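# Place blue foam block, else cardboard box, on counter

## Task

Look for a blue foam block lying on the room's floor. If one exists, set it on the counter; if none exists, set the cardboard box on the counter. Nothing else may end up on the counter. The robot must not tip over or finish leaning, or the task fails, and the placed object must stay on the counter by itself, not because the robot is holding it there.

## Robot and tools

Robot: a Hello Robot Stretch 4 with one arm. It has an omni-wheel base, a lift that travels up a mast, a telescoping arm that reaches forward, a three-joint wrist (yaw, pitch, roll) and a two-finger gripper. It stands about 1.6 m tall, and the base rim lies within 0.23 m of the base origin. A loose object can sometimes be nudged by something other than the robot.

Frames: the base frame sits on the floor under the base centre, with x forward, y left and z up. hand_pose is the point between the fingers, 0.015 m behind the tips, given in the base frame. With all wrist joints at zero its axes line up with the base frame. Its printed position may be a little off. The odometry frame is the base frame as it was when the scene began.

execute_actions(actions, cameras): actions is a list holding one action or nothing. An empty list only returns the state and images. An action can have base, joints or both, plus optional pace and contact_limits. Alternatively it can be {"end_of_arm": "enable_torque"} on its own, which switches wrist or gripper motors that faulted back on, holding their current position. All motions in an action begin together.
- base takes exactly one relative command, measured from the base's last reported position. translate_m (metres, forward +, -2 to 2) drives straight. strafe_m (metres, left +, -2 to 2) slides sideways. rotate_rad (radians, counter-clockwise/left +, -3.2 to 3.2) turns on the spot.
- joints is a single object of absolute targets keyed by joint name. lift_m is 0 to 1.2 m. arm_m is 0 to 0.55 m of extension. wrist_yaw_rad is -1.134 to 4.276: 0 faces forward, + turns left, 3.14 is folded back, and above 3.4 the arm may be in the way. wrist_pitch_rad is -1.117 to 4.259: 0 is level and 1.57 points straight down. wrist_roll_rad is -1.117 to 4.259: at 0 the fingers are level, and + rolls clockwise as seen from behind. gripper_m is the finger gap, 0 to 0.08 m. A joint target outside its range is clipped and still run, and the result reports it. Any other bad value, or an unknown key, rejects the whole call. An action lasts at most 15 s.
- pace is "slow", "default", "fast" or "max". Base speed is up to 0.1/0.3/0.4/0.6 m/s and turning up to 1/2/3/4 rad/s. With the lift above 0.2 m these caps shrink, falling to 0.3 m/s and 1 rad/s at 1.2 m.
- contact_limits {"arm_m": 0 to 0.75} sets how hard the arm may push before a contact_stop. It defaults to 0.5.
- cameras: head_camera, head_left_camera, head_right_camera, wrist_camera, or "all". Leaving it out or passing null means all; [] means none.
A good first step is lift_m 0.4 with wrist_yaw_rad 0 in one action, which unfolds the wrist.

wait(seconds 0 to 10) commands nothing and returns the state and images. zoom_image(camera, region [x0,y0,x1,y1] in pixels, at most 504x504) enlarges part of a camera's latest image. read_manual gives only licence text. finished_scene(scene) closes the scene for good and reports whether it succeeded. If a call reports a stop, the later motion calls in that same reply are skipped.

Results: joint_positions. lidar_m gives 12 distances starting straight ahead and going counter-clockwise; "-" means nothing seen, or something closer than 0.25 m. It sees roughly 0.15 m up to robot height and misses glass and thin legs. wrist_depth_mm is a 7x7 grid of median depths (100 to 2000 mm). base_odometry counts wheel turns only. If turned_by_wheels and turned_by_imu differ by more than about 0.1 rad, something was hit or the wheels slipped. base_tilt is in degrees. motor_effort is % of maximum, with the peak in brackets. on_its_own lists things the call did not command, such as a held gripper value or an unusual effort at rest.
Status words: done; off_target (stopped short and may still be pushing); contact_stop_at_<key> (hit something, and that part may go slack); limit_stop_at_<name>, where limit_stop_at_tilt means a lean over 6 degrees and the base, lift and arm then go slack; limit_stop_at_own_body is a self-collision; torque_fault means the wrist or gripper motor went limp, and you must send enable_torque. Any joint or the base left out of an action may still be pushing toward its previous target.

Gripping: send a gripper_m smaller than the object to squeeze it. After a grip, off_target means something is between the fingers. A gripper effort staying more than about 50 from zero causes a torque fault and the object may drop. A load in a level gripper pushes the wrist_pitch effort away from zero.

Avoid: turning or driving with more than 1 kg held and arm_m above 0.2, especially at fast pace, which can tip the robot. Avoid hard or sustained pushes with a high gripper. Avoid tilting the wrist up while rolled, which risks self-collision. Avoid dropping or slamming objects. Let go of the object so it rests stably on the counter before calling finished_scene, and check that nothing else ended up on it.

Each tool is called after "Request:" as name([rows], argument=value, ...), one row to a line, values as JSON.

## Session

Request:
execute_actions(actions=[])

Scene clock: 0.00 s.
base_odometry: x=+0.000 y=+0.000 heading=+0.000 (m, m, rad; odometry frame)
turned_by_wheels: +0.000 (rad since the last result)
turned_by_imu: +0.000 (rad since the last result)
base_tilt: forward=+0.0 right=-0.8 (deg)
lidar_m: 1.17 0.79 0.72 0.76 1.73 1.58 1.67 2.17 1.55 1.34 1.74 2.11
base_status: not commanded
joint_positions: lift_m=+0.138 arm_m=-0.001 wrist_yaw_rad=+3.132 wrist_pitch_rad=+0.004 wrist_roll_rad=+0.006 gripper_m=+0.040
joint_status: not commanded
motor_effort: lift_m=+19 arm_m=+0 wrist_yaw_rad=-1 wrist_pitch_rad=-10 wrist_roll_rad=+0 gripper_m=-1 wheel_0=-1 wheel_1=+1 wheel_2=+0 (%)
hand_pose: x=-0.0417 y=+0.0894 z=+0.3153 quat_wxyz=(+0.005, -0.002, +0.003, +1.000) (m; base frame)
wrist_depth_mm: - 135 1983 1863 1661 1537 1397 / - 126 244 1863 1661 1464 1366 / - 130 198 1863 1661 1499 1397 / 135 138 1983 1863 1661 1499 1397 / 1576 1921 1921 1863 1618 1464 1366 / 960 1098 163 1008 1138 1138 1098 / - - 466 798 - 798 768
pictures: head_camera, head_left_camera, head_right_camera, wrist_camera
Images, in order (width x height): head_camera 420x560, head_left_camera 420x672, head_right_camera 420x672, wrist_camera 616x392.

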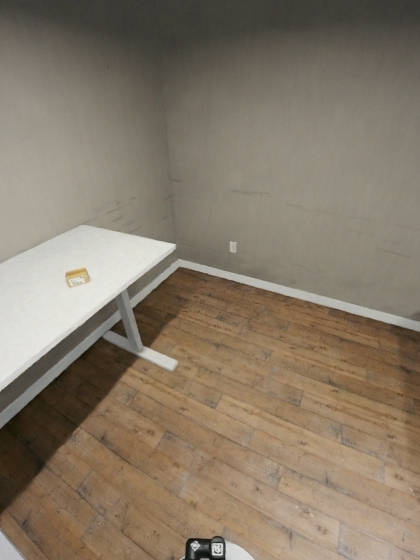

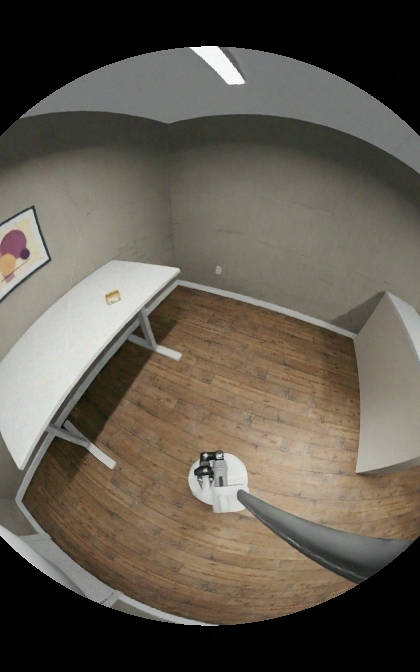

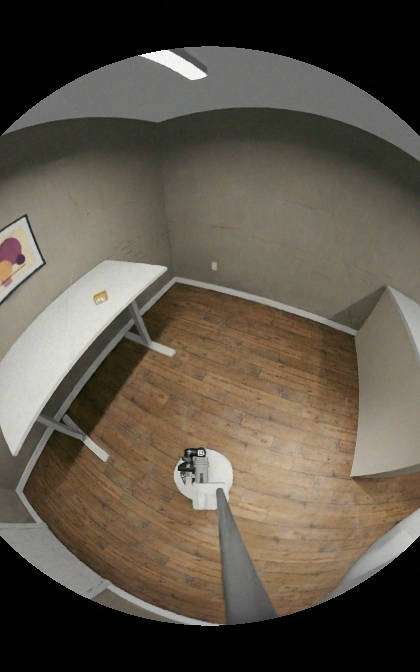

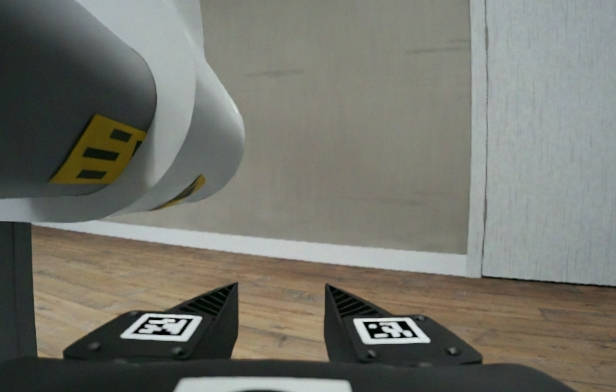

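Request:
execute_actions([
  {"base": {"rotate_rad": -1.8}, "joints": {"lift_m": 0.4, "wrist_yaw_rad": 0}},
])

Scene clock: 3.53 s.
base_odometry: x=+0.000 y=+0.000 heading=-1.799 (m, m, rad; odometry frame)
turned_by_wheels: -1.799 (rad since the last result)
turned_by_imu: -1.764 (rad since the last result)
base_tilt: forward=-0.1 right=-0.7 (deg)
lidar_m: 1.34 1.47 2.11 2.11 0.92 0.75 0.74 0.80 1.60 1.61 1.85 3.06
base_status: done
joint_positions: lift_m=+0.400 arm_m=-0.001 wrist_yaw_rad=+0.000 wrist_pitch_rad=+0.004 wrist_roll_rad=+0.006 gripper_m=+0.040
joint_status: all done
motor_effort: lift_m=+23(25) arm_m=+0(0) wrist_yaw_rad=+0(4) wrist_pitch_rad=-10(11) wrist_roll_rad=+0(0) gripper_m=-1(1) wheel_0=+5(12) wheel_1=+4(12) wheel_2=+3(12) (%)
hand_pose: x=+0.3829 y=-0.0873 z=+0.5771 quat_wxyz=(+1.000, +0.003, +0.002, +0.000) (m; base frame)
wrist_depth_mm: - - - - - - - / - - - - - - - / 1281 1182 1138 - - - - / 1255 1182 1138 - - - - / 1281 1205 1160 - - - - / 1255 1229 163 1336 1808 1808 1863 / - - 647 1366 - 1336 1281
pictures: head_camera, head_left_camera, head_right_camera, wrist_camera
Images, in order (width x height): head_camera 420x560, head_left_camera 420x672, head_right_camera 420x672, wrist_camera 616x392.

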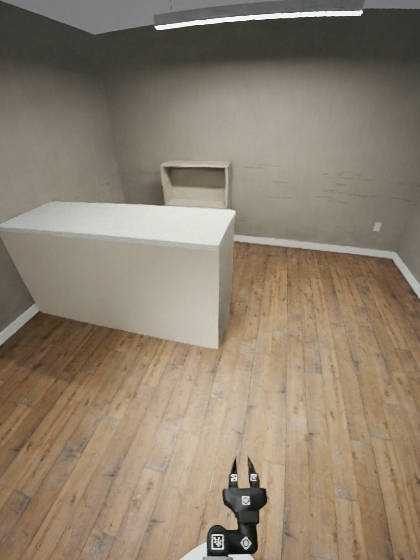

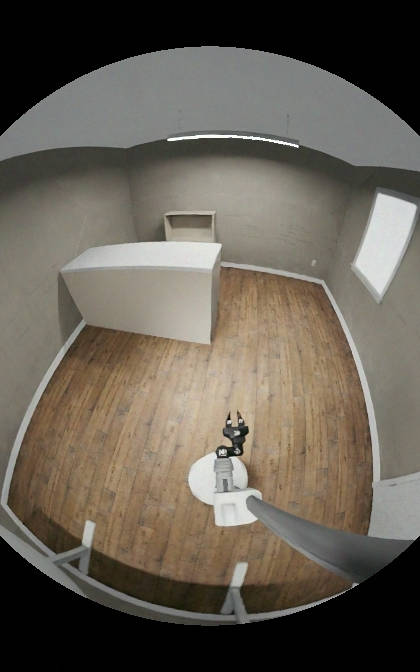

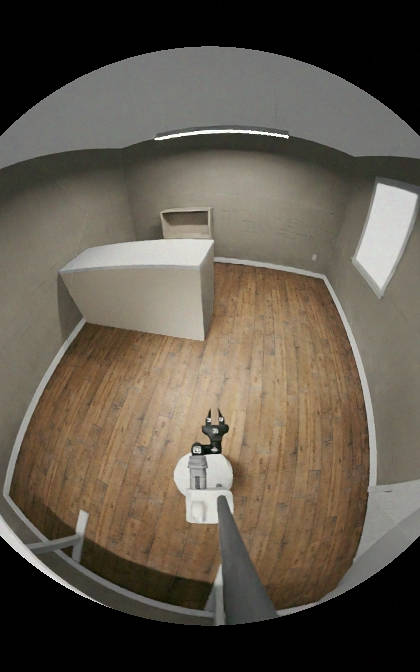

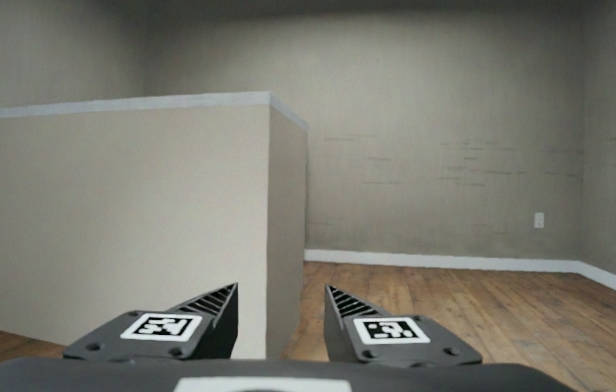

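Request:
execute_actions([
  {"base": {"rotate_rad": -0.4}, "pace": "fast"},
], cameras=[])

Request:
execute_actions([
  {"base": {"translate_m": 2.0}, "pace": "max"},
])

Scene clock: 6.77 s.
base_odometry: x=+0.000 y=+0.000 heading=-2.198 (m, m, rad; odometry frame)
turned_by_wheels: -0.399 (rad since the last result)
turned_by_imu: -0.391 (rad since the last result)
base_tilt: forward=-0.1 right=-0.8 (deg)
lidar_m: 3.20 1.34 1.57 2.11 2.14 0.85 0.73 0.73 1.76 1.59 1.63 2.01
base_status: done
joint_positions: lift_m=+0.400 arm_m=-0.001 wrist_yaw_rad=+0.000 wrist_pitch_rad=+0.004 wrist_roll_rad=+0.006 gripper_m=+0.040
joint_status: not commanded
motor_effort: lift_m=+23(23) arm_m=-1(0) wrist_yaw_rad=+3(1) wrist_pitch_rad=-9(10) wrist_roll_rad=+0(0) gripper_m=-1(1) wheel_0=+5(8) wheel_1=+3(11) wheel_2=+2(12) (%)
hand_pose: x=+0.3828 y=-0.0875 z=+0.5771 quat_wxyz=(+1.000, +0.003, +0.002, +0.000) (m; base frame)
wrist_depth_mm: - - - - - - 1661 / 976 - - - - - 1618 / 960 1499 - - - - 1661 / 960 1499 - - - - 1661 / 976 1537 - - - - 1618 / 976 1308 163 1661 1863 1863 1618 / - - 741 1336 - 1336 1308
pictures: none
No camera images: the call's "cameras" was empty. Leave "cameras" out to get every camera's image.

Scene clock: 11.97 s.
base_odometry: x=-1.173 y=-1.620 heading=-2.198 (m, m, rad; odometry frame)
turned_by_wheels: +0.001 (rad since the last result)
turned_by_imu: +0.002 (rad since the last result)
base_tilt: forward=-0.1 right=-0.8 (deg)
lidar_m: 1.23 1.25 1.30 0.64 0.61 0.76 3.50 2.25 1.42 1.21 1.26 1.34
base_status: done
joint_positions: lift_m=+0.400 arm_m=-0.001 wrist_yaw_rad=+0.000 wrist_pitch_rad=+0.004 wrist_roll_rad=+0.006 gripper_m=+0.040
joint_status: not commanded
motor_effort: lift_m=+20(23) arm_m=+0(0) wrist_yaw_rad=+2(2) wrist_pitch_rad=-10(9) wrist_roll_rad=+0(0) gripper_m=-1(1) wheel_0=+4(8) wheel_1=+4(10) wheel_2=+0(16) (%)
hand_pose: x=+0.3828 y=-0.0874 z=+0.5773 quat_wxyz=(+1.000, +0.003, +0.002, +0.000) (m; base frame)
wrist_depth_mm: 904 946 1008 1042 1098 1182 1229 / 917 946 1008 1060 1118 1160 1255 / 917 960 1025 1078 1118 1182 1255 / 931 976 1042 1060 1138 1205 1255 / 931 960 1025 1098 1138 1205 1281 / 976 976 163 1078 1138 1205 1255 / - - 597 1060 - 1205 1205
pictures: head_camera, head_left_camera, head_right_camera, wrist_camera
Images, in order (width x height): head_camera 420x560, head_left_camera 420x672, head_right_camera 420x672, wrist_camera 616x392.

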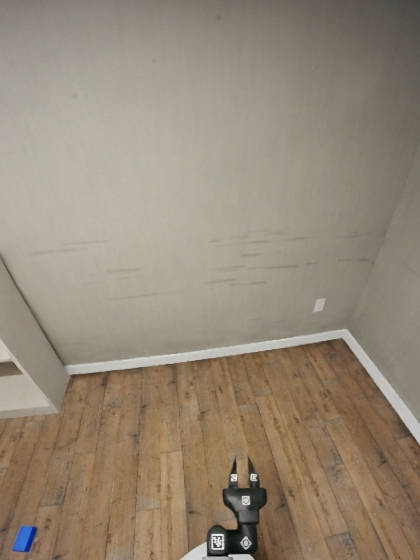

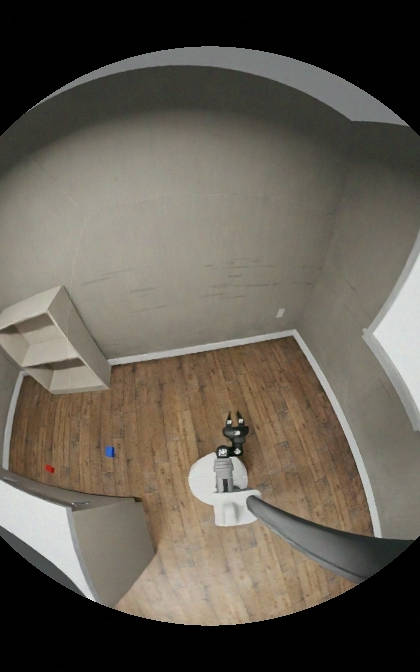

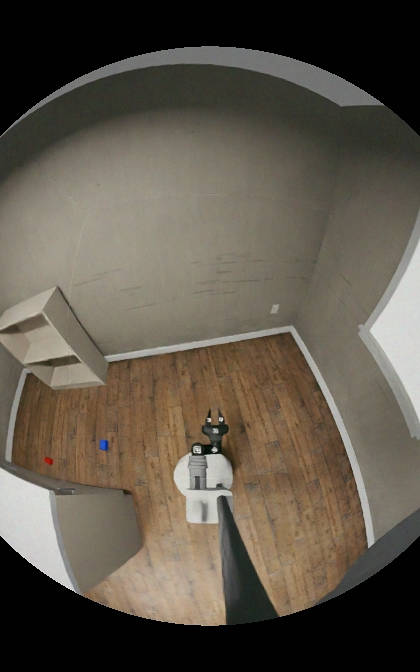

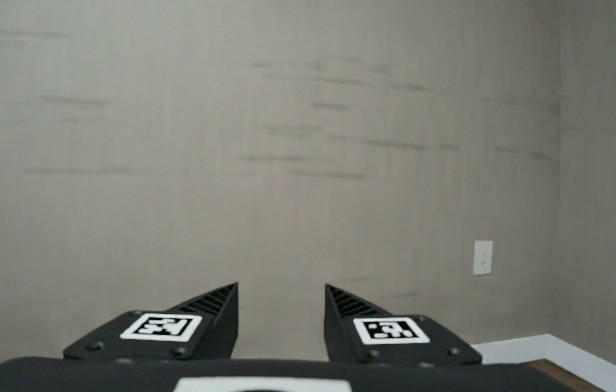

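Request:
execute_actions([
  {"base": {"rotate_rad": 1.47}, "joints": {"wrist_pitch_rad": 1.2, "gripper_m": 0.08, "arm_m": 0.2}, "pace": "fast"},
])

Scene clock: 20.07 s.
base_odometry: x=-1.173 y=-1.620 heading=-0.728 (m, m, rad; odometry frame)
turned_by_wheels: +1.470 (rad since the last result)
turned_by_imu: +1.444 (rad since the last result)
base_tilt: forward=+0.0 right=-0.8 (deg)
lidar_m: 1.83 0.63 0.71 2.72 2.63 1.53 1.23 1.23 1.48 1.26 1.22 1.29
base_status: done
joint_positions: lift_m=+0.400 arm_m=+0.199 wrist_yaw_rad=+0.000 wrist_pitch_rad=+1.201 wrist_roll_rad=+0.006 gripper_m=+0.080
joint_status: all done
motor_effort: lift_m=+20(20) arm_m=+9(9) wrist_yaw_rad=+0(3) wrist_pitch_rad=-3(7) wrist_roll_rad=+0(0) gripper_m=+0(1) wheel_0=-3(18) wheel_1=-2(11) wheel_2=+1(14) (%)
hand_pose: x=+0.4463 y=-0.0874 z=+0.3798 quat_wxyz=(+0.825, +0.003, +0.565, -0.002) (m; base frame)
wrist_depth_mm: 654 661 676 668 691 715 732 / 615 627 627 640 654 668 691 / 580 591 597 603 615 627 634 / 549 564 564 574 580 585 597 / 525 530 539 549 549 559 564 / 496 129 508 521 160 530 539 / - - 492 500 137 - -
pictures: head_camera, head_left_camera, head_right_camera, wrist_camera
Images, in order (width x height): head_camera 420x560, head_left_camera 420x672, head_right_camera 420x672, wrist_camera 616x392.

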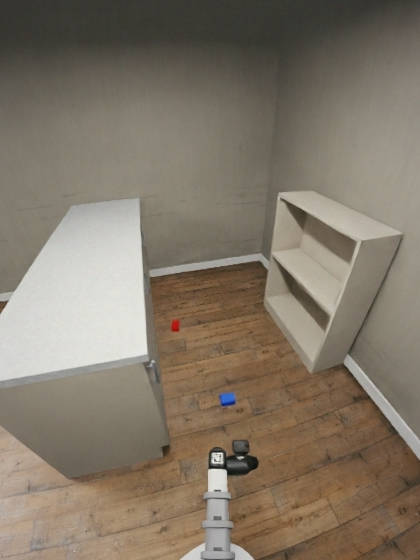

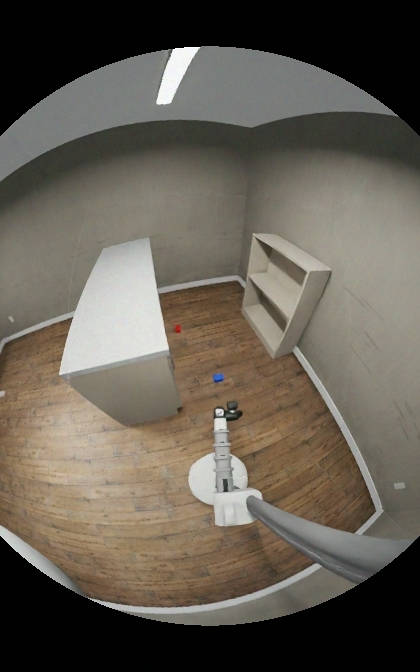

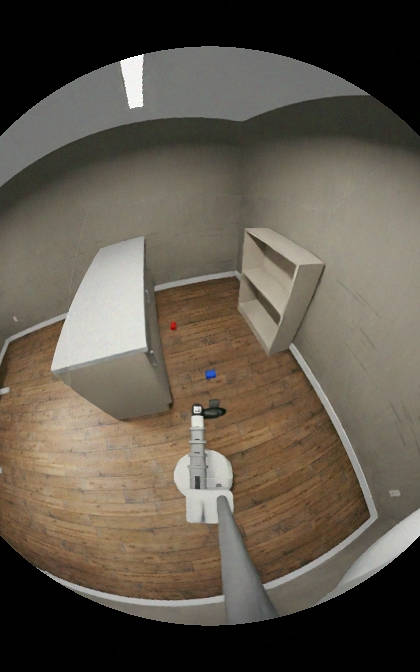

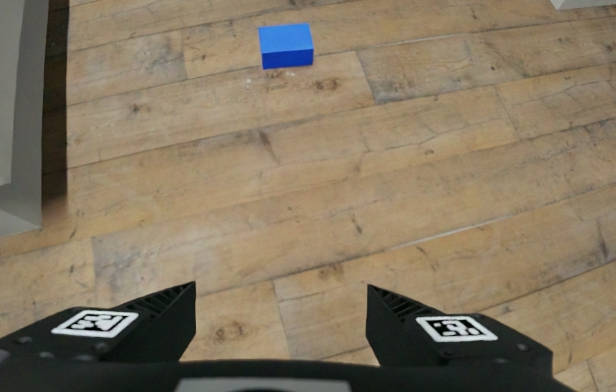

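Request:
execute_actions([
  {"base": {"translate_m": 0.3}, "joints": {"wrist_pitch_rad": 1.57, "wrist_roll_rad": 1.51, "arm_m": 0.43, "lift_m": 0.22}},
])

Scene clock: 30.57 s.
base_odometry: x=-0.949 y=-1.819 heading=-0.727 (m, m, rad; odometry frame)
turned_by_wheels: +0.001 (rad since the last result)
turned_by_imu: +0.002 (rad since the last result)
base_tilt: forward=-0.1 right=-0.8 (deg)
lidar_m: 2.17 0.36 0.35 0.66 2.83 1.89 1.51 1.52 1.39 1.13 1.14 1.01
base_status: done
joint_positions: lift_m=+0.220 arm_m=+0.428 wrist_yaw_rad=+0.000 wrist_pitch_rad=+1.570 wrist_roll_rad=+1.509 gripper_m=+0.080
joint_status: all done
motor_effort: lift_m=+14(18) arm_m=+8(12) wrist_yaw_rad=-1(1) wrist_pitch_rad=-1(2) wrist_roll_rad=+2(6) gripper_m=+0(0) wheel_0=+5(7) wheel_1=+5(9) wheel_2=-2(12) (%)
hand_pose: x=+0.5996 y=-0.0874 z=+0.1859 quat_wxyz=(+0.515, +0.485, +0.515, -0.484) (m; base frame)
wrist_depth_mm: 322 325 329 334 336 340 343 / 322 325 332 334 340 342 345 / 324 327 330 338 340 345 347 / 325 329 334 340 342 345 349 / 327 330 332 340 342 351 349 / 329 129 294 342 160 347 353 / - - 338 342 136 - -
pictures: head_camera, head_left_camera, head_right_camera, wrist_camera
Images, in order (width x height): head_camera 420x560, head_left_camera 420x672, head_right_camera 420x672, wrist_camera 616x392.

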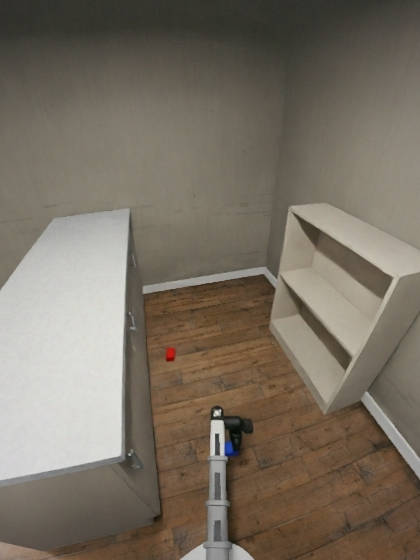

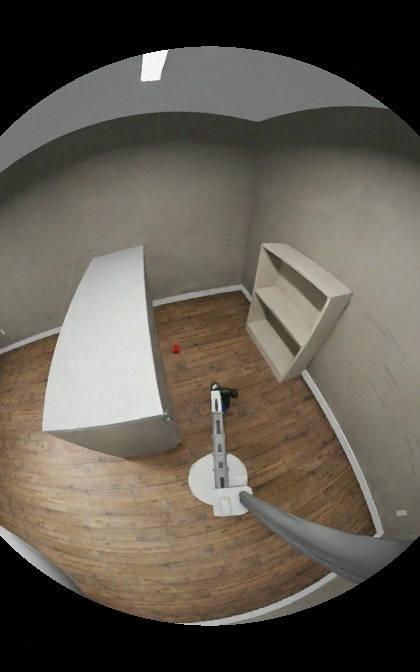

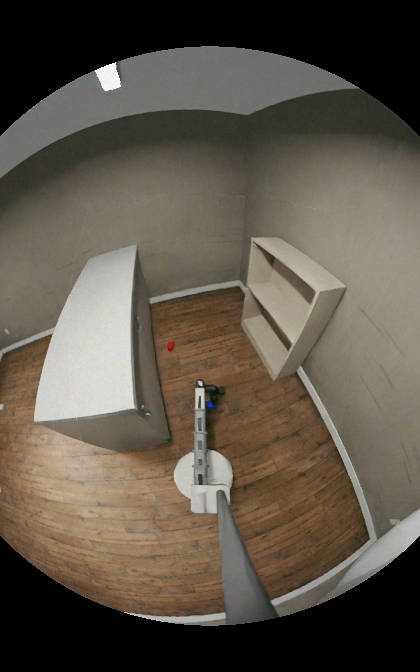

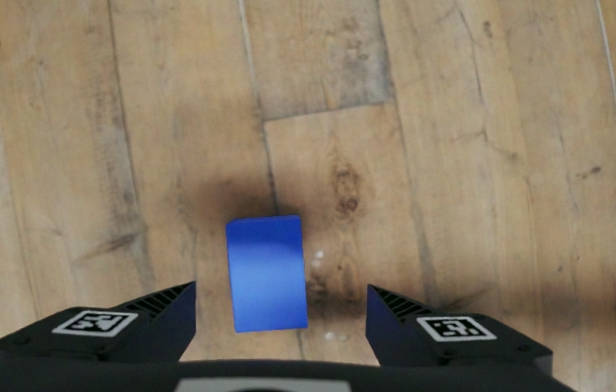

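Request:
execute_actions([
  {"joints": {"wrist_roll_rad": 1.43, "arm_m": 0.443, "lift_m": 0.12}},
], cameras=["wrist_camera", "head_camera"])

Scene clock: 35.73 s.
base_odometry: x=-0.949 y=-1.819 heading=-0.727 (m, m, rad; odometry frame)
turned_by_wheels: +0.000 (rad since the last result)
turned_by_imu: +0.002 (rad since the last result)
base_tilt: forward=-0.1 right=-0.7 (deg)
lidar_m: 2.17 0.35 0.38 0.65 2.78 1.85 1.54 1.51 1.35 1.16 1.14 1.03
base_status: not commanded
joint_positions: lift_m=+0.120 arm_m=+0.441 wrist_yaw_rad=+0.000 wrist_pitch_rad=+1.570 wrist_roll_rad=+1.431 gripper_m=+0.080
joint_status: all done
motor_effort: lift_m=+14(14) arm_m=+9(8) wrist_yaw_rad=+2(0) wrist_pitch_rad=-1(3) wrist_roll_rad=-1(3) gripper_m=+0(0) wheel_0=+5(5) wheel_1=+5(5) wheel_2=-2(2) (%)
hand_pose: x=+0.6125 y=-0.0874 z=+0.0859 quat_wxyz=(+0.534, +0.464, +0.534, -0.464) (m; base frame)
wrist_depth_mm: 226 229 231 233 236 239 - / 226 229 232 236 237 241 242 / 227 230 233 236 239 242 244 / 229 231 234 237 240 243 247 / 229 232 235 194 242 243 247 / 229 129 191 193 160 246 250 / - - 193 194 136 - -
pictures: head_camera, wrist_camera
Images, in order (width x height): head_camera 420x560, wrist_camera 616x392.

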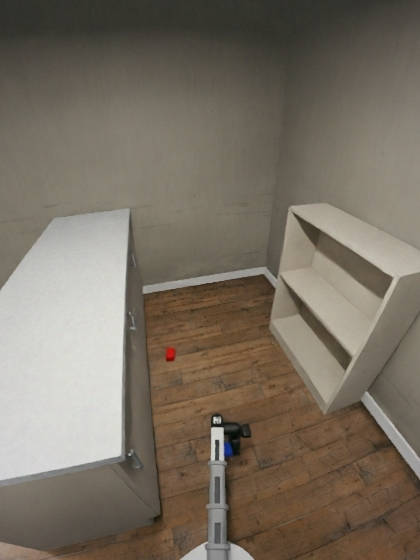

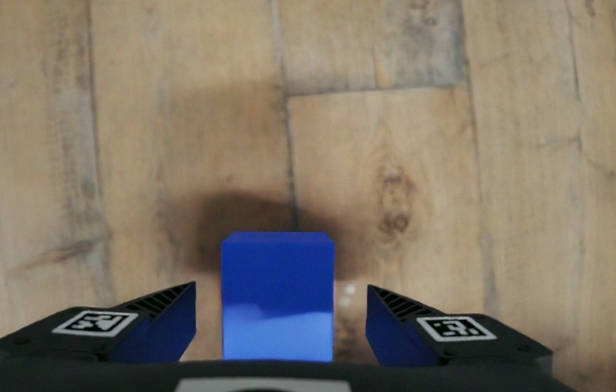

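Request:
execute_actions([
  {"joints": {"arm_m": 0.445, "lift_m": 0.062}},
], cameras=["wrist_camera"])

Request:
execute_actions([
  {"joints": {"gripper_m": 0.04}},
], cameras=["wrist_camera"])

Scene clock: 38.63 s.
base_odometry: x=-0.949 y=-1.819 heading=-0.727 (m, m, rad; odometry frame)
turned_by_wheels: +0.000 (rad since the last result)
turned_by_imu: +0.001 (rad since the last result)
base_tilt: forward=-0.1 right=-0.7 (deg)
lidar_m: 2.16 0.35 0.36 0.66 2.81 1.85 1.52 1.51 1.35 1.14 1.14 1.03
base_status: not commanded
joint_positions: lift_m=+0.062 arm_m=+0.443 wrist_yaw_rad=+0.000 wrist_pitch_rad=+1.570 wrist_roll_rad=+1.431 gripper_m=+0.080
joint_status: all done
motor_effort: lift_m=+14(14) arm_m=+9(9) wrist_yaw_rad=+3(0) wrist_pitch_rad=-1(2) wrist_roll_rad=-1(1) gripper_m=+0(0) wheel_0=+5(5) wheel_1=+4(5) wheel_2=-1(1) (%)
hand_pose: x=+0.6145 y=-0.0874 z=+0.0279 quat_wxyz=(+0.534, +0.464, +0.534, -0.464) (m; base frame)
wrist_depth_mm: 170 172 174 177 179 181 - / 171 173 175 177 179 182 183 / 171 174 176 178 181 182 185 / 173 174 177 179 181 183 185 / 174 175 177 167 182 184 186 / 173 129 134 135 160 185 187 / - - 134 136 136 - -
pictures: wrist_camera
Images, in order (width x height): wrist_camera 616x392.

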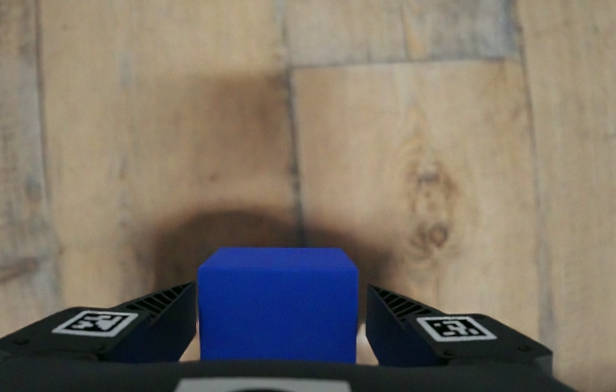

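Scene clock: 39.63 s.
base_odometry: x=-0.949 y=-1.819 heading=-0.727 (m, m, rad; odometry frame)
turned_by_wheels: +0.000 (rad since the last result)
turned_by_imu: +0.000 (rad since the last result)
base_tilt: forward=-0.1 right=-0.8 (deg)
lidar_m: 2.16 0.33 0.40 0.69 2.82 1.84 1.54 1.50 1.37 1.14 1.14 1.02
base_status: not commanded
joint_positions: lift_m=+0.062 arm_m=+0.443 wrist_yaw_rad=+0.000 wrist_pitch_rad=+1.570 wrist_roll_rad=+1.431 gripper_m=+0.058
joint_status: gripper_m off_target (ended at +0.058, target +0.040)
on_its_own: gripper_m is held at +0.053, not at your +0.040, by its contact guard: the fingers met something
motor_effort: lift_m=+14(14) arm_m=+9(9) wrist_yaw_rad=+0(1) wrist_pitch_rad=-1(2) wrist_roll_rad=-1(1) gripper_m=-38(38) wheel_0=+5(5) wheel_1=+5(5) wheel_2=-2(2) (%)
hand_pose: x=+0.6145 y=-0.0874 z=+0.0279 quat_wxyz=(+0.534, +0.464, +0.534, -0.464) (m; base frame)
wrist_depth_mm: 170 172 174 177 179 181 - / 172 173 175 178 179 182 183 / 172 173 176 178 180 182 184 / 172 175 177 179 181 183 185 / 173 176 176 169 181 183 186 / 174 175 133 135 136 186 187 / - - 134 135 - - -
pictures: wrist_camera
Images, in order (width x height): wrist_camera 616x392.

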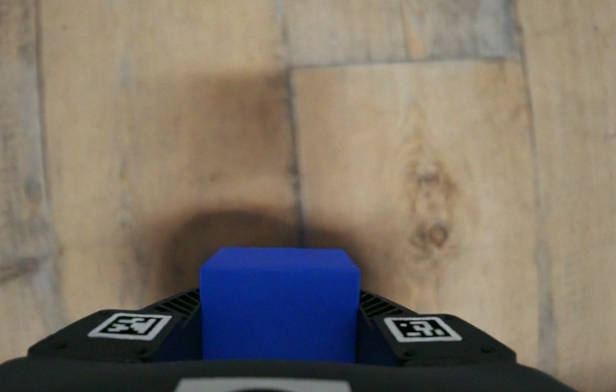

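Request:
execute_actions([
  {"joints": {"lift_m": 1.08}, "pace": "fast"},
], cameras=["wrist_camera", "head_camera", "head_left_camera"])

Scene clock: 46.83 s.
base_odometry: x=-0.949 y=-1.819 heading=-0.727 (m, m, rad; odometry frame)
turned_by_wheels: +0.000 (rad since the last result)
turned_by_imu: +0.002 (rad since the last result)
base_tilt: forward=-0.1 right=-0.8 (deg)
lidar_m: 2.17 0.34 0.37 0.66 2.83 1.89 1.52 1.53 1.36 1.14 1.15 1.03
base_status: not commanded
joint_positions: lift_m=+1.080 arm_m=+0.443 wrist_yaw_rad=+0.000 wrist_pitch_rad=+1.570 wrist_roll_rad=+1.431 gripper_m=+0.058
joint_status: all done
on_its_own: gripper_m is held at +0.053, not at your +0.040, by its contact guard: the fingers met something
motor_effort: lift_m=+23(25) arm_m=+9(9) wrist_yaw_rad=+1(1) wrist_pitch_rad=-1(2) wrist_roll_rad=-1(1) gripper_m=-38(38) wheel_0=+5(5) wheel_1=+4(4) wheel_2=-2(2) (%)
hand_pose: x=+0.6145 y=-0.0874 z=+1.0452 quat_wxyz=(+0.534, +0.464, +0.534, -0.464) (m; base frame)
wrist_depth_mm: 1118 1138 1182 1205 1205 1229 1229 / 1138 1160 1205 1182 1205 1205 1255 / 1160 1138 1205 1182 1205 1182 1229 / 1160 1182 1182 1205 1205 1229 1255 / 1138 1182 1160 169 1205 1008 1042 / 1118 1182 133 135 136 1008 1229 / - - 134 135 - - 1255
pictures: head_camera, head_left_camera, wrist_camera
Images, in order (width x height): head_camera 420x560, head_left_camera 420x672, wrist_camera 616x392.

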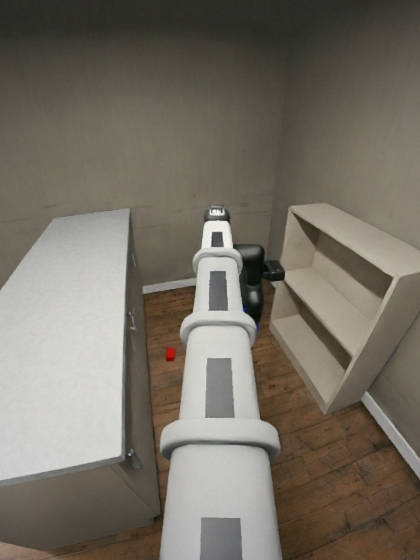

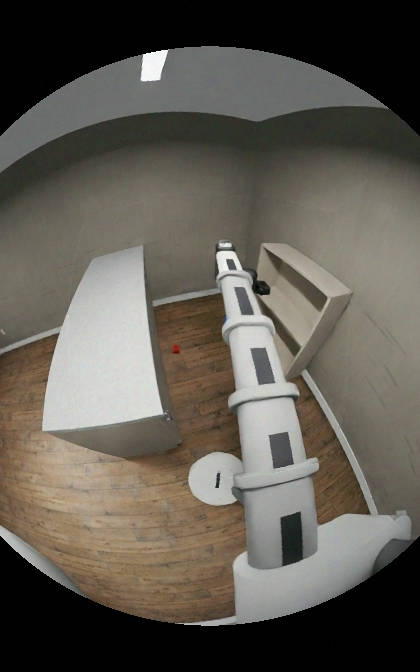

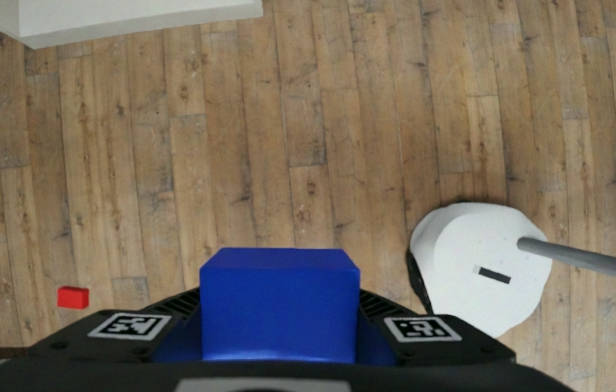

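Request:
execute_actions([
  {"base": {"rotate_rad": 1.0}, "joints": {"arm_m": 0.5}},
], cameras=["wrist_camera", "head_camera", "head_right_camera"])

Scene clock: 51.83 s.
base_odometry: x=-0.949 y=-1.819 heading=+0.272 (m, m, rad; odometry frame)
turned_by_wheels: +0.999 (rad since the last result)
turned_by_imu: +0.982 (rad since the last result)
base_tilt: forward=-0.1 right=-0.7 (deg)
lidar_m: 0.36 0.63 2.79 1.91 1.56 1.55 1.39 1.16 1.15 1.05 1.55 0.33
base_status: done
joint_positions: lift_m=+1.080 arm_m=+0.499 wrist_yaw_rad=+0.000 wrist_pitch_rad=+1.570 wrist_roll_rad=+1.430 gripper_m=+0.058
joint_status: all done
on_its_own: gripper_m is held at +0.053, not at your +0.040, by its contact guard: the fingers met something
motor_effort: lift_m=+23(23) arm_m=+8(9) wrist_yaw_rad=+0(3) wrist_pitch_rad=-2(1) wrist_roll_rad=-1(2) gripper_m=-38(38) wheel_0=-6(10) wheel_1=-5(10) wheel_2=-4(10) (%)
hand_pose: x=+0.6697 y=-0.0874 z=+1.0452 quat_wxyz=(+0.534, +0.464, +0.534, -0.463) (m; base frame)
wrist_depth_mm: 272 276 279 282 285 1229 1205 / 274 276 281 285 287 290 1229 / 274 278 282 285 289 293 1229 / 276 278 281 287 290 294 297 / 277 281 283 168 290 296 298 / 278 279 134 135 136 297 298 / - - 134 136 - - 1255
pictures: head_camera, head_right_camera, wrist_camera
Images, in order (width x height): head_camera 420x560, head_right_camera 420x672, wrist_camera 616x392.

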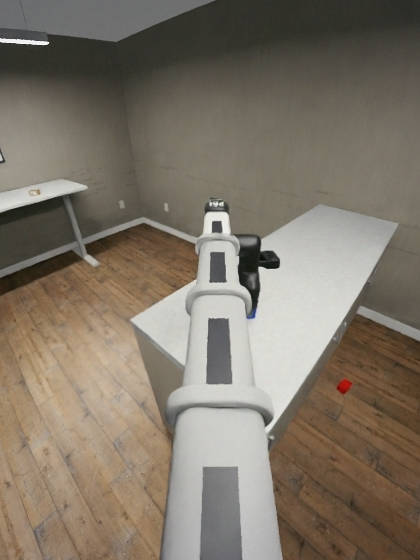

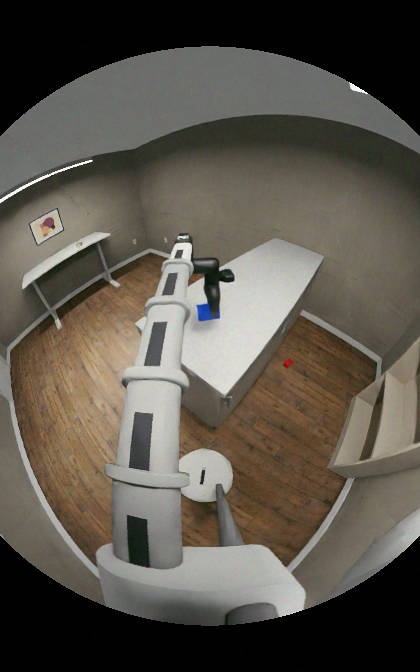

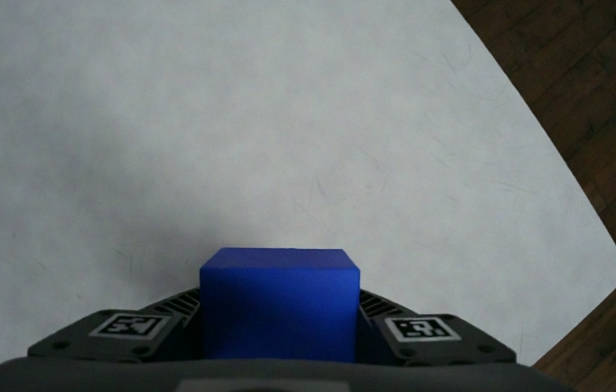

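Request:
execute_actions([
  {"joints": {"lift_m": 0.976}},
], cameras=["wrist_camera"])

Scene clock: 54.40 s.
base_odometry: x=-0.949 y=-1.819 heading=+0.272 (m, m, rad; odometry frame)
turned_by_wheels: +0.000 (rad since the last result)
turned_by_imu: +0.001 (rad since the last result)
base_tilt: forward=-0.1 right=-0.8 (deg)
lidar_m: 0.38 0.65 2.79 1.91 1.54 1.54 1.41 1.14 1.13 1.03 1.55 0.34
base_status: not commanded
joint_positions: lift_m=+0.976 arm_m=+0.499 wrist_yaw_rad=+0.000 wrist_pitch_rad=+1.570 wrist_roll_rad=+1.430 gripper_m=+0.058
joint_status: all done
on_its_own: gripper_m is held at +0.053, not at your +0.040, by its contact guard: the fingers met something
motor_effort: lift_m=+14(21) arm_m=+8(8) wrist_yaw_rad=+2(2) wrist_pitch_rad=-2(2) wrist_roll_rad=-1(1) gripper_m=-38(38) wheel_0=-6(6) wheel_1=-5(5) wheel_2=-4(4) (%)
hand_pose: x=+0.6697 y=-0.0874 z=+0.9419 quat_wxyz=(+0.534, +0.464, +0.534, -0.463) (m; base frame)
wrist_depth_mm: 174 176 178 180 183 185 - / 175 177 178 181 183 186 187 / 175 177 180 181 185 186 188 / 176 178 181 183 185 187 189 / 177 179 180 168 186 189 190 / 178 180 134 135 136 190 190 / - - 134 135 - - -
pictures: wrist_camera
Images, in order (width x height): wrist_camera 616x392.

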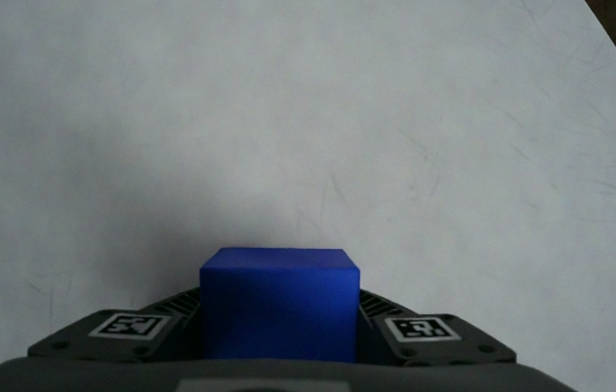

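Request:
execute_actions([
  {"joints": {"lift_m": 0.972}, "pace": "slow"},
], cameras=[])

Request:
execute_actions([
  {"joints": {"gripper_m": 0.08}},
], cameras=[])

Request:
execute_actions([
  {"joints": {"lift_m": 1.07}},
], cameras=["wrist_camera", "head_right_camera"])

Scene clock: 56.70 s.
base_odometry: x=-0.949 y=-1.819 heading=+0.272 (m, m, rad; odometry frame)
turned_by_wheels: +0.000 (rad since the last result)
turned_by_imu: +0.001 (rad since the last result)
base_tilt: forward=-0.1 right=-0.8 (deg)
lidar_m: 0.36 0.65 2.80 1.93 1.54 1.56 1.41 1.16 1.14 1.04 1.59 0.35
base_status: not commanded
joint_positions: lift_m=+0.972 arm_m=+0.499 wrist_yaw_rad=+0.000 wrist_pitch_rad=+1.570 wrist_roll_rad=+1.430 gripper_m=+0.058
joint_status: all done
on_its_own: gripper_m is held at +0.053, not at your +0.040, by its contact guard: the fingers met something
motor_effort: lift_m=+13(14) arm_m=+8(8) wrist_yaw_rad=+0(2) wrist_pitch_rad=-2(1) wrist_roll_rad=-1(1) gripper_m=-38(37) wheel_0=-6(6) wheel_1=-5(6) wheel_2=-4(4) (%)
hand_pose: x=+0.6697 y=-0.0874 z=+0.9380 quat_wxyz=(+0.534, +0.464, +0.534, -0.463) (m; base frame)
wrist_depth_mm: 170 172 174 177 179 181 - / 170 173 175 178 180 182 184 / 172 175 176 178 181 182 183 / 173 175 177 179 181 183 186 / 173 175 177 170 181 185 186 / 174 176 134 135 136 185 187 / - - 134 136 - - -
pictures: none
No camera images: the call's "cameras" was empty. Leave "cameras" out to get every camera's image.

Scene clock: 57.63 s.
base_odometry: x=-0.949 y=-1.819 heading=+0.272 (m, m, rad; odometry frame)
turned_by_wheels: +0.000 (rad since the last result)
turned_by_imu: +0.000 (rad since the last result)
base_tilt: forward=-0.1 right=-0.8 (deg)
lidar_m: 0.35 0.61 2.79 1.94 1.57 1.52 1.40 1.14 1.16 1.04 1.57 0.37
base_status: not commanded
joint_positions: lift_m=+0.972 arm_m=+0.499 wrist_yaw_rad=+0.000 wrist_pitch_rad=+1.570 wrist_roll_rad=+1.430 gripper_m=+0.080
joint_status: all done
motor_effort: lift_m=+13(13) arm_m=+8(8) wrist_yaw_rad=+0(0) wrist_pitch_rad=+0(1) wrist_roll_rad=-2(1) gripper_m=+0(37) wheel_0=-7(6) wheel_1=-6(6) wheel_2=-4(4) (%)
hand_pose: x=+0.6697 y=-0.0874 z=+0.9380 quat_wxyz=(+0.534, +0.464, +0.534, -0.463) (m; base frame)
wrist_depth_mm: 170 172 174 176 179 180 - / 171 173 175 177 180 182 183 / 171 174 176 178 180 182 183 / 172 175 177 179 181 183 186 / 174 175 176 169 182 185 186 / 173 129 134 135 138 185 187 / - - 134 135 137 - -
pictures: none
No camera images: the call's "cameras" was empty. Leave "cameras" out to get every camera's image.

Scene clock: 59.07 s.
base_odometry: x=-0.949 y=-1.819 heading=+0.272 (m, m, rad; odometry frame)
turned_by_wheels: +0.000 (rad since the last result)
turned_by_imu: +0.001 (rad since the last result)
base_tilt: forward=-0.1 right=-0.8 (deg)
lidar_m: 0.37 0.60 2.79 1.91 1.55 1.56 1.41 1.16 1.15 1.04 1.51 0.37
base_status: not commanded
joint_positions: lift_m=+1.070 arm_m=+0.499 wrist_yaw_rad=+0.000 wrist_pitch_rad=+1.570 wrist_roll_rad=+1.430 gripper_m=+0.080
joint_status: all done
motor_effort: lift_m=+23(24) arm_m=+8(8) wrist_yaw_rad=+0(2) wrist_pitch_rad=-1(2) wrist_roll_rad=-1(2) gripper_m=+0(0) wheel_0=-6(6) wheel_1=-5(5) wheel_2=-4(4) (%)
hand_pose: x=+0.6697 y=-0.0874 z=+1.0352 quat_wxyz=(+0.534, +0.464, +0.534, -0.463) (m; base frame)
wrist_depth_mm: 263 266 271 273 274 279 1255 / 264 266 270 272 278 282 1205 / 266 267 271 274 278 282 286 / 266 271 272 276 279 283 286 / 268 270 274 233 281 285 287 / 268 129 232 233 160 285 290 / - - 276 234 137 - -
pictures: head_right_camera, wrist_camera
Images, in order (width x height): head_right_camera 420x672, wrist_camera 616x392.

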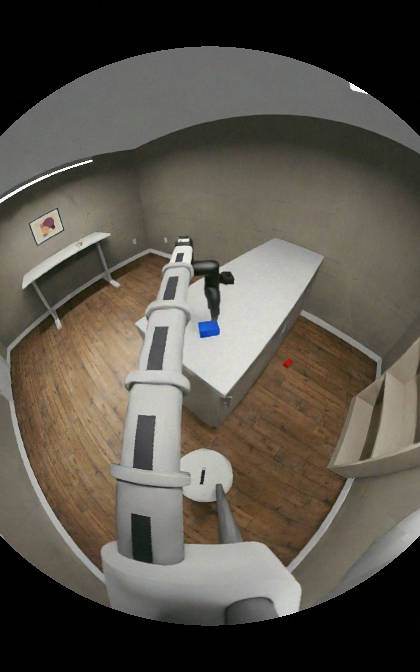

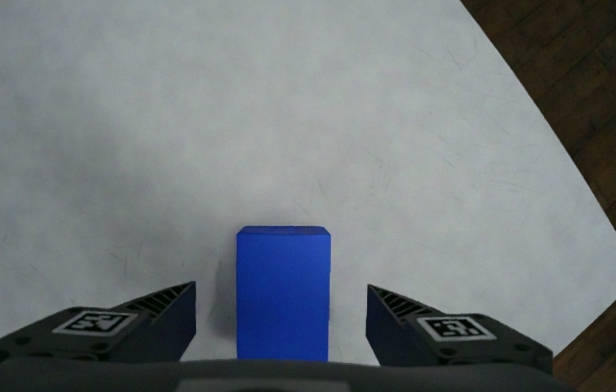

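The blue block is resting on the counter and the gripper is clear of it, so I'm ending this scene.

Request:
finished_scene(scene=1)

The scene is finished: the task was done.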